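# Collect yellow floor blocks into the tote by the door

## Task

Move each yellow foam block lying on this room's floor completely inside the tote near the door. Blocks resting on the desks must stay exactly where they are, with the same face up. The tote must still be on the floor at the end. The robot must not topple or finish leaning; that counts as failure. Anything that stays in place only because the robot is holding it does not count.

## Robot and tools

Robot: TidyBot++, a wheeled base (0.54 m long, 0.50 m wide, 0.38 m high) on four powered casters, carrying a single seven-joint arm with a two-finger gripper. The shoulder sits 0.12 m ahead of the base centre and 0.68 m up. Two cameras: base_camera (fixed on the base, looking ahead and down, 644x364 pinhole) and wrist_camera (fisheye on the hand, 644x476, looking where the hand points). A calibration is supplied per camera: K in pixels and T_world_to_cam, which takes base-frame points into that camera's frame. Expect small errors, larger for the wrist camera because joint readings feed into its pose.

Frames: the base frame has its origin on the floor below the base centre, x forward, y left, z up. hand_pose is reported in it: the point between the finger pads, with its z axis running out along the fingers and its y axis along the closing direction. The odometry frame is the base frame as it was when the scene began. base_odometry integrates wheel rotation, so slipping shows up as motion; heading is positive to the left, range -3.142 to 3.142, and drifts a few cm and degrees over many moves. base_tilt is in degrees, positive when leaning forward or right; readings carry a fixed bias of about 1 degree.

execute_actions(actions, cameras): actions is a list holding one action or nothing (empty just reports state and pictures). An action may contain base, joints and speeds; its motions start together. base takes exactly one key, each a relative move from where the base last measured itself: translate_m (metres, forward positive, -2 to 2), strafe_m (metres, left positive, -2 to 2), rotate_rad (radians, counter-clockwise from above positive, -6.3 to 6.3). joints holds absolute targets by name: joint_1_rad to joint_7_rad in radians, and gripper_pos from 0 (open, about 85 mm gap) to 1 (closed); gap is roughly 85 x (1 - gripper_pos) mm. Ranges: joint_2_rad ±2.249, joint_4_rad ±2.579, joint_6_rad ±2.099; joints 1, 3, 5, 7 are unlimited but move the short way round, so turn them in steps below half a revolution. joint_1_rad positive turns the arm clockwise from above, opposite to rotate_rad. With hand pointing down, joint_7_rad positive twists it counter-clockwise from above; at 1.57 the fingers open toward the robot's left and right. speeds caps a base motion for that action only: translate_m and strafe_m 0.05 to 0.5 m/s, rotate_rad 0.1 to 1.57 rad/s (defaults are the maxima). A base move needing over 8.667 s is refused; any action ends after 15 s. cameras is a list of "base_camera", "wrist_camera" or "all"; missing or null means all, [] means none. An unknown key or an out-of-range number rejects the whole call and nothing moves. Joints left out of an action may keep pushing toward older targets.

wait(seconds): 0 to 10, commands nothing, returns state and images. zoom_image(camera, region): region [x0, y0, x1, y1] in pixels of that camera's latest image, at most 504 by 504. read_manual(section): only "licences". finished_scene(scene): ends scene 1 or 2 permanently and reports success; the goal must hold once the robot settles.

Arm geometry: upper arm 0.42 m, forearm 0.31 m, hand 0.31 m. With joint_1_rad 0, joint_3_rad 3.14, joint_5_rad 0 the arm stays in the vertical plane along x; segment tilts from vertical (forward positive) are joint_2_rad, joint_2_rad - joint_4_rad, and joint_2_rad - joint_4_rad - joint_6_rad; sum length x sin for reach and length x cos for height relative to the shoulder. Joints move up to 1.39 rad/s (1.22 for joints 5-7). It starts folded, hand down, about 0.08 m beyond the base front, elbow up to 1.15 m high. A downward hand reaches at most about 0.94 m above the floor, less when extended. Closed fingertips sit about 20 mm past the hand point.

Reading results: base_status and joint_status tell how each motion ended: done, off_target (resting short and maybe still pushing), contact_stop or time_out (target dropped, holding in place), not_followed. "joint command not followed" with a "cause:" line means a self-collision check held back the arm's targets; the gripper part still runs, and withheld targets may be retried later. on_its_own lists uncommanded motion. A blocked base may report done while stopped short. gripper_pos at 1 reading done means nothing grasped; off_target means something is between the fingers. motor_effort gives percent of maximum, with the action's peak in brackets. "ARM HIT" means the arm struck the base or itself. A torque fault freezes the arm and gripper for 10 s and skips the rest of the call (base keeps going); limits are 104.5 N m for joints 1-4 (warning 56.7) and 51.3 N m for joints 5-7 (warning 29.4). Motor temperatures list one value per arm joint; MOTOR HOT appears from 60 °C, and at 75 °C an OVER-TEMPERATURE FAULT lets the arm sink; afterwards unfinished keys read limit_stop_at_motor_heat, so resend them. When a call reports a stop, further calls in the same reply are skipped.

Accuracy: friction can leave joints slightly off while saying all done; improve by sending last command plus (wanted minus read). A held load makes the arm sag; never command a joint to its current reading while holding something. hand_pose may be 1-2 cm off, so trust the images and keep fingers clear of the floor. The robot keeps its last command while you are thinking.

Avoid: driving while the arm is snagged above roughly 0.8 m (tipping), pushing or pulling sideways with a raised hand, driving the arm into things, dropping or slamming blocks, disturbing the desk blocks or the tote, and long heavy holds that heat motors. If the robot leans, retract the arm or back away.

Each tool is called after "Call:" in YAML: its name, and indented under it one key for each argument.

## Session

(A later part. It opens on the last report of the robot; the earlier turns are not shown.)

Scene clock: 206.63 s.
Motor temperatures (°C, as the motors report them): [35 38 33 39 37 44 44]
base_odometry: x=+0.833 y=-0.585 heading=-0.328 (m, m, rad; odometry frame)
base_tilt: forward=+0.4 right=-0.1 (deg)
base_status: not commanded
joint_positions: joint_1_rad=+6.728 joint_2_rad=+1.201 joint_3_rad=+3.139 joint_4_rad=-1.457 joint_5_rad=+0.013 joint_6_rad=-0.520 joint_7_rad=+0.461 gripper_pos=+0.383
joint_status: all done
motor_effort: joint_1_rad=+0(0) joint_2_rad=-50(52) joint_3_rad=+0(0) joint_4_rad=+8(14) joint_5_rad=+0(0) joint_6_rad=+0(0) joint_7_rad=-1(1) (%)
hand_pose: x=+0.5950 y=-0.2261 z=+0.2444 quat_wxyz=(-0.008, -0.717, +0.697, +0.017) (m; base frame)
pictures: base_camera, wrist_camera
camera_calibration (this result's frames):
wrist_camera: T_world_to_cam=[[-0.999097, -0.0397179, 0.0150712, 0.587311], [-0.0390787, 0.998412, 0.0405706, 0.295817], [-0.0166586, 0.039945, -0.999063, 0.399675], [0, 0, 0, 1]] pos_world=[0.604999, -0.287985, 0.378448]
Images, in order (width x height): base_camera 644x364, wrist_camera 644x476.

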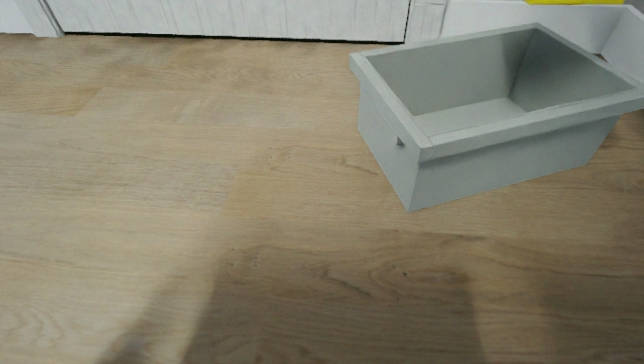

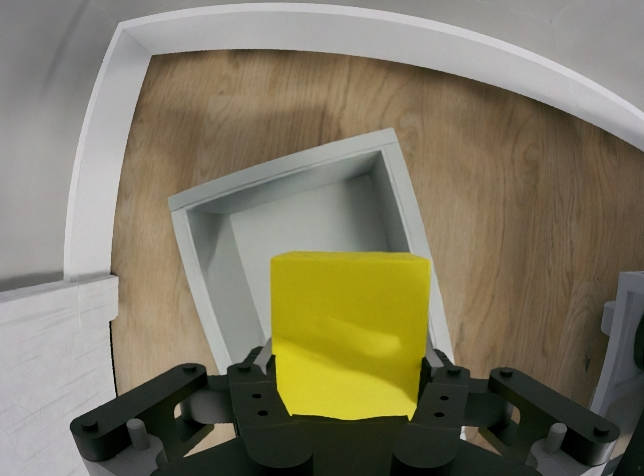

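Move forward 5 cm, lower, release.

Call:
execute_actions:
  actions:
    - {"base":{"translate_m":0.06},"joints":{"joint_7_rad":0.75}}
  cameras: []

Call:
execute_actions:
  actions:
    - {"joints":{"joint_2_rad":1.4,"joint_4_rad":-1.35,"joint_6_rad":-0.39}}
  cameras: []

Call:
execute_actions:
  actions:
    - {"joints":{"gripper_pos":0}}
  cameras: []

Call:
execute_actions:
  actions:
    - {"joints":{"joint_2_rad":0.9,"joint_4_rad":-1.6,"joint_6_rad":-0.64}}

Scene clock: 218.07 s.
Motor temperatures (°C, as the motors report them): [35 38 32 39 37 44 44]
base_odometry: x=+0.890 y=-0.605 heading=-0.328 (m, m, rad; odometry frame)
base_tilt: forward=+0.5 right=-0.1 (deg)
base_status: done
joint_positions: joint_1_rad=+6.732 joint_2_rad=+1.201 joint_3_rad=+3.139 joint_4_rad=-1.447 joint_5_rad=+0.013 joint_6_rad=-0.518 joint_7_rad=+0.733 gripper_pos=+0.383
joint_status: all done
motor_effort: joint_1_rad=-1(4) joint_2_rad=-50(52) joint_3_rad=+0(2) joint_4_rad=+9(10) joint_5_rad=+0(0) joint_6_rad=+0(1) joint_7_rad=-1(1) (%)
hand_pose: x=+0.5998 y=-0.2305 z=+0.2456 quat_wxyz=(-0.004, -0.804, +0.595, +0.012) (m; base frame)
pictures: none
No camera images: the call's "cameras" was empty. Leave "cameras" out to get every camera's image.

Scene clock: 219.60 s.
Motor temperatures (°C, as the motors report them): [35 38 32 39 37 44 44]
base_odometry: x=+0.890 y=-0.605 heading=-0.328 (m, m, rad; odometry frame)
base_tilt: forward=+0.5 right=-0.1 (deg)
base_status: not commanded
joint_positions: joint_1_rad=+6.732 joint_2_rad=+1.406 joint_3_rad=+3.139 joint_4_rad=-1.363 joint_5_rad=+0.013 joint_6_rad=-0.411 joint_7_rad=+0.733 gripper_pos=+0.383
joint_status: all done
motor_effort: joint_1_rad=-1(1) joint_2_rad=-50(55) joint_3_rad=+0(0) joint_4_rad=+6(8) joint_5_rad=+0(0) joint_6_rad=+0(0) joint_7_rad=+0(1) (%)
hand_pose: x=+0.5857 y=-0.2232 z=+0.1468 quat_wxyz=(-0.005, -0.804, +0.595, +0.019) (m; base frame)
pictures: none
No camera images: the call's "cameras" was empty. Leave "cameras" out to get every camera's image.

Scene clock: 220.70 s.
Motor temperatures (°C, as the motors report them): [35 38 32 39 37 44 44]
base_odometry: x=+0.890 y=-0.605 heading=-0.328 (m, m, rad; odometry frame)
base_tilt: forward=+0.5 right=-0.1 (deg)
base_status: not commanded
joint_positions: joint_1_rad=+6.732 joint_2_rad=+1.406 joint_3_rad=+3.139 joint_4_rad=-1.363 joint_5_rad=+0.013 joint_6_rad=-0.411 joint_7_rad=+0.733 gripper_pos=+0.000
joint_status: all done
motor_effort: joint_1_rad=-1(0) joint_2_rad=-50(50) joint_3_rad=+0(0) joint_4_rad=+7(7) joint_5_rad=+0(0) joint_6_rad=+0(0) joint_7_rad=-1(0) (%)
hand_pose: x=+0.5857 y=-0.2232 z=+0.1468 quat_wxyz=(-0.005, -0.804, +0.595, +0.019) (m; base frame)
pictures: none
No camera images: the call's "cameras" was empty. Leave "cameras" out to get every camera's image.

Scene clock: 222.43 s.
Motor temperatures (°C, as the motors report them): [35 38 32 39 37 44 44]
base_odometry: x=+0.890 y=-0.605 heading=-0.328 (m, m, rad; odometry frame)
base_tilt: forward=+0.4 right=-0.1 (deg)
base_status: not commanded
joint_positions: joint_1_rad=+6.732 joint_2_rad=+0.900 joint_3_rad=+3.139 joint_4_rad=-1.585 joint_5_rad=+0.013 joint_6_rad=-0.620 joint_7_rad=+0.733 gripper_pos=+0.000
joint_status: all done
motor_effort: joint_1_rad=-1(1) joint_2_rad=-46(54) joint_3_rad=+0(0) joint_4_rad=+11(11) joint_5_rad=+0(0) joint_6_rad=+1(1) joint_7_rad=+0(1) (%)
hand_pose: x=+0.5992 y=-0.2306 z=+0.3831 quat_wxyz=(+0.001, -0.803, +0.595, -0.018) (m; base frame)
pictures: base_camera, wrist_camera
camera_calibration (this result's frames):
wrist_camera: T_world_to_cam=[[-0.951844, -0.303715, -0.0418346, 0.521782], [-0.303918, 0.952697, -0.0015805, 0.459146], [0.0403357, 0.0112099, -0.999123, 0.497695], [0, 0, 0, 1]] pos_world=[0.616123, -0.284533, 0.519813]
Images, in order (width x height): base_camera 644x364, wrist_camera 644x476.

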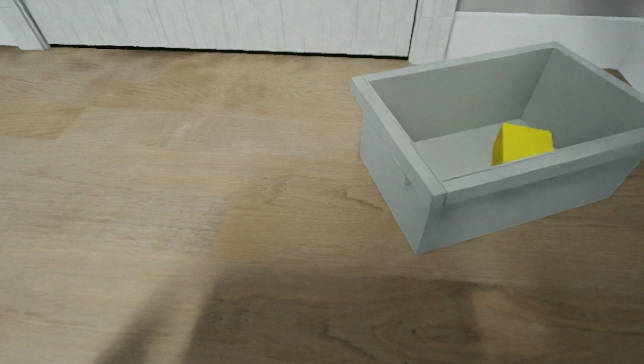

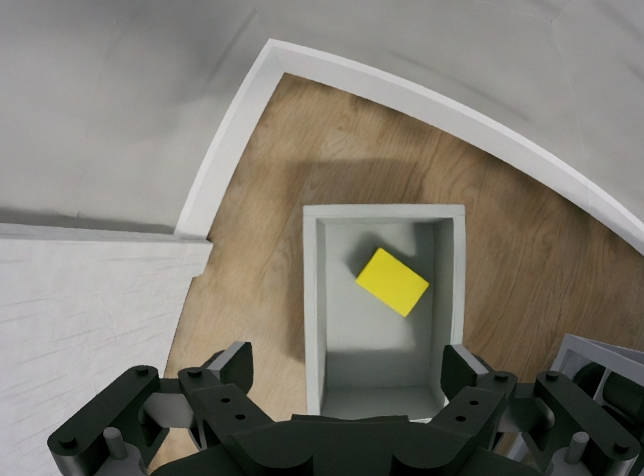

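Call:
finished_scene:
  scene: 1

The scene is finished: the task was done.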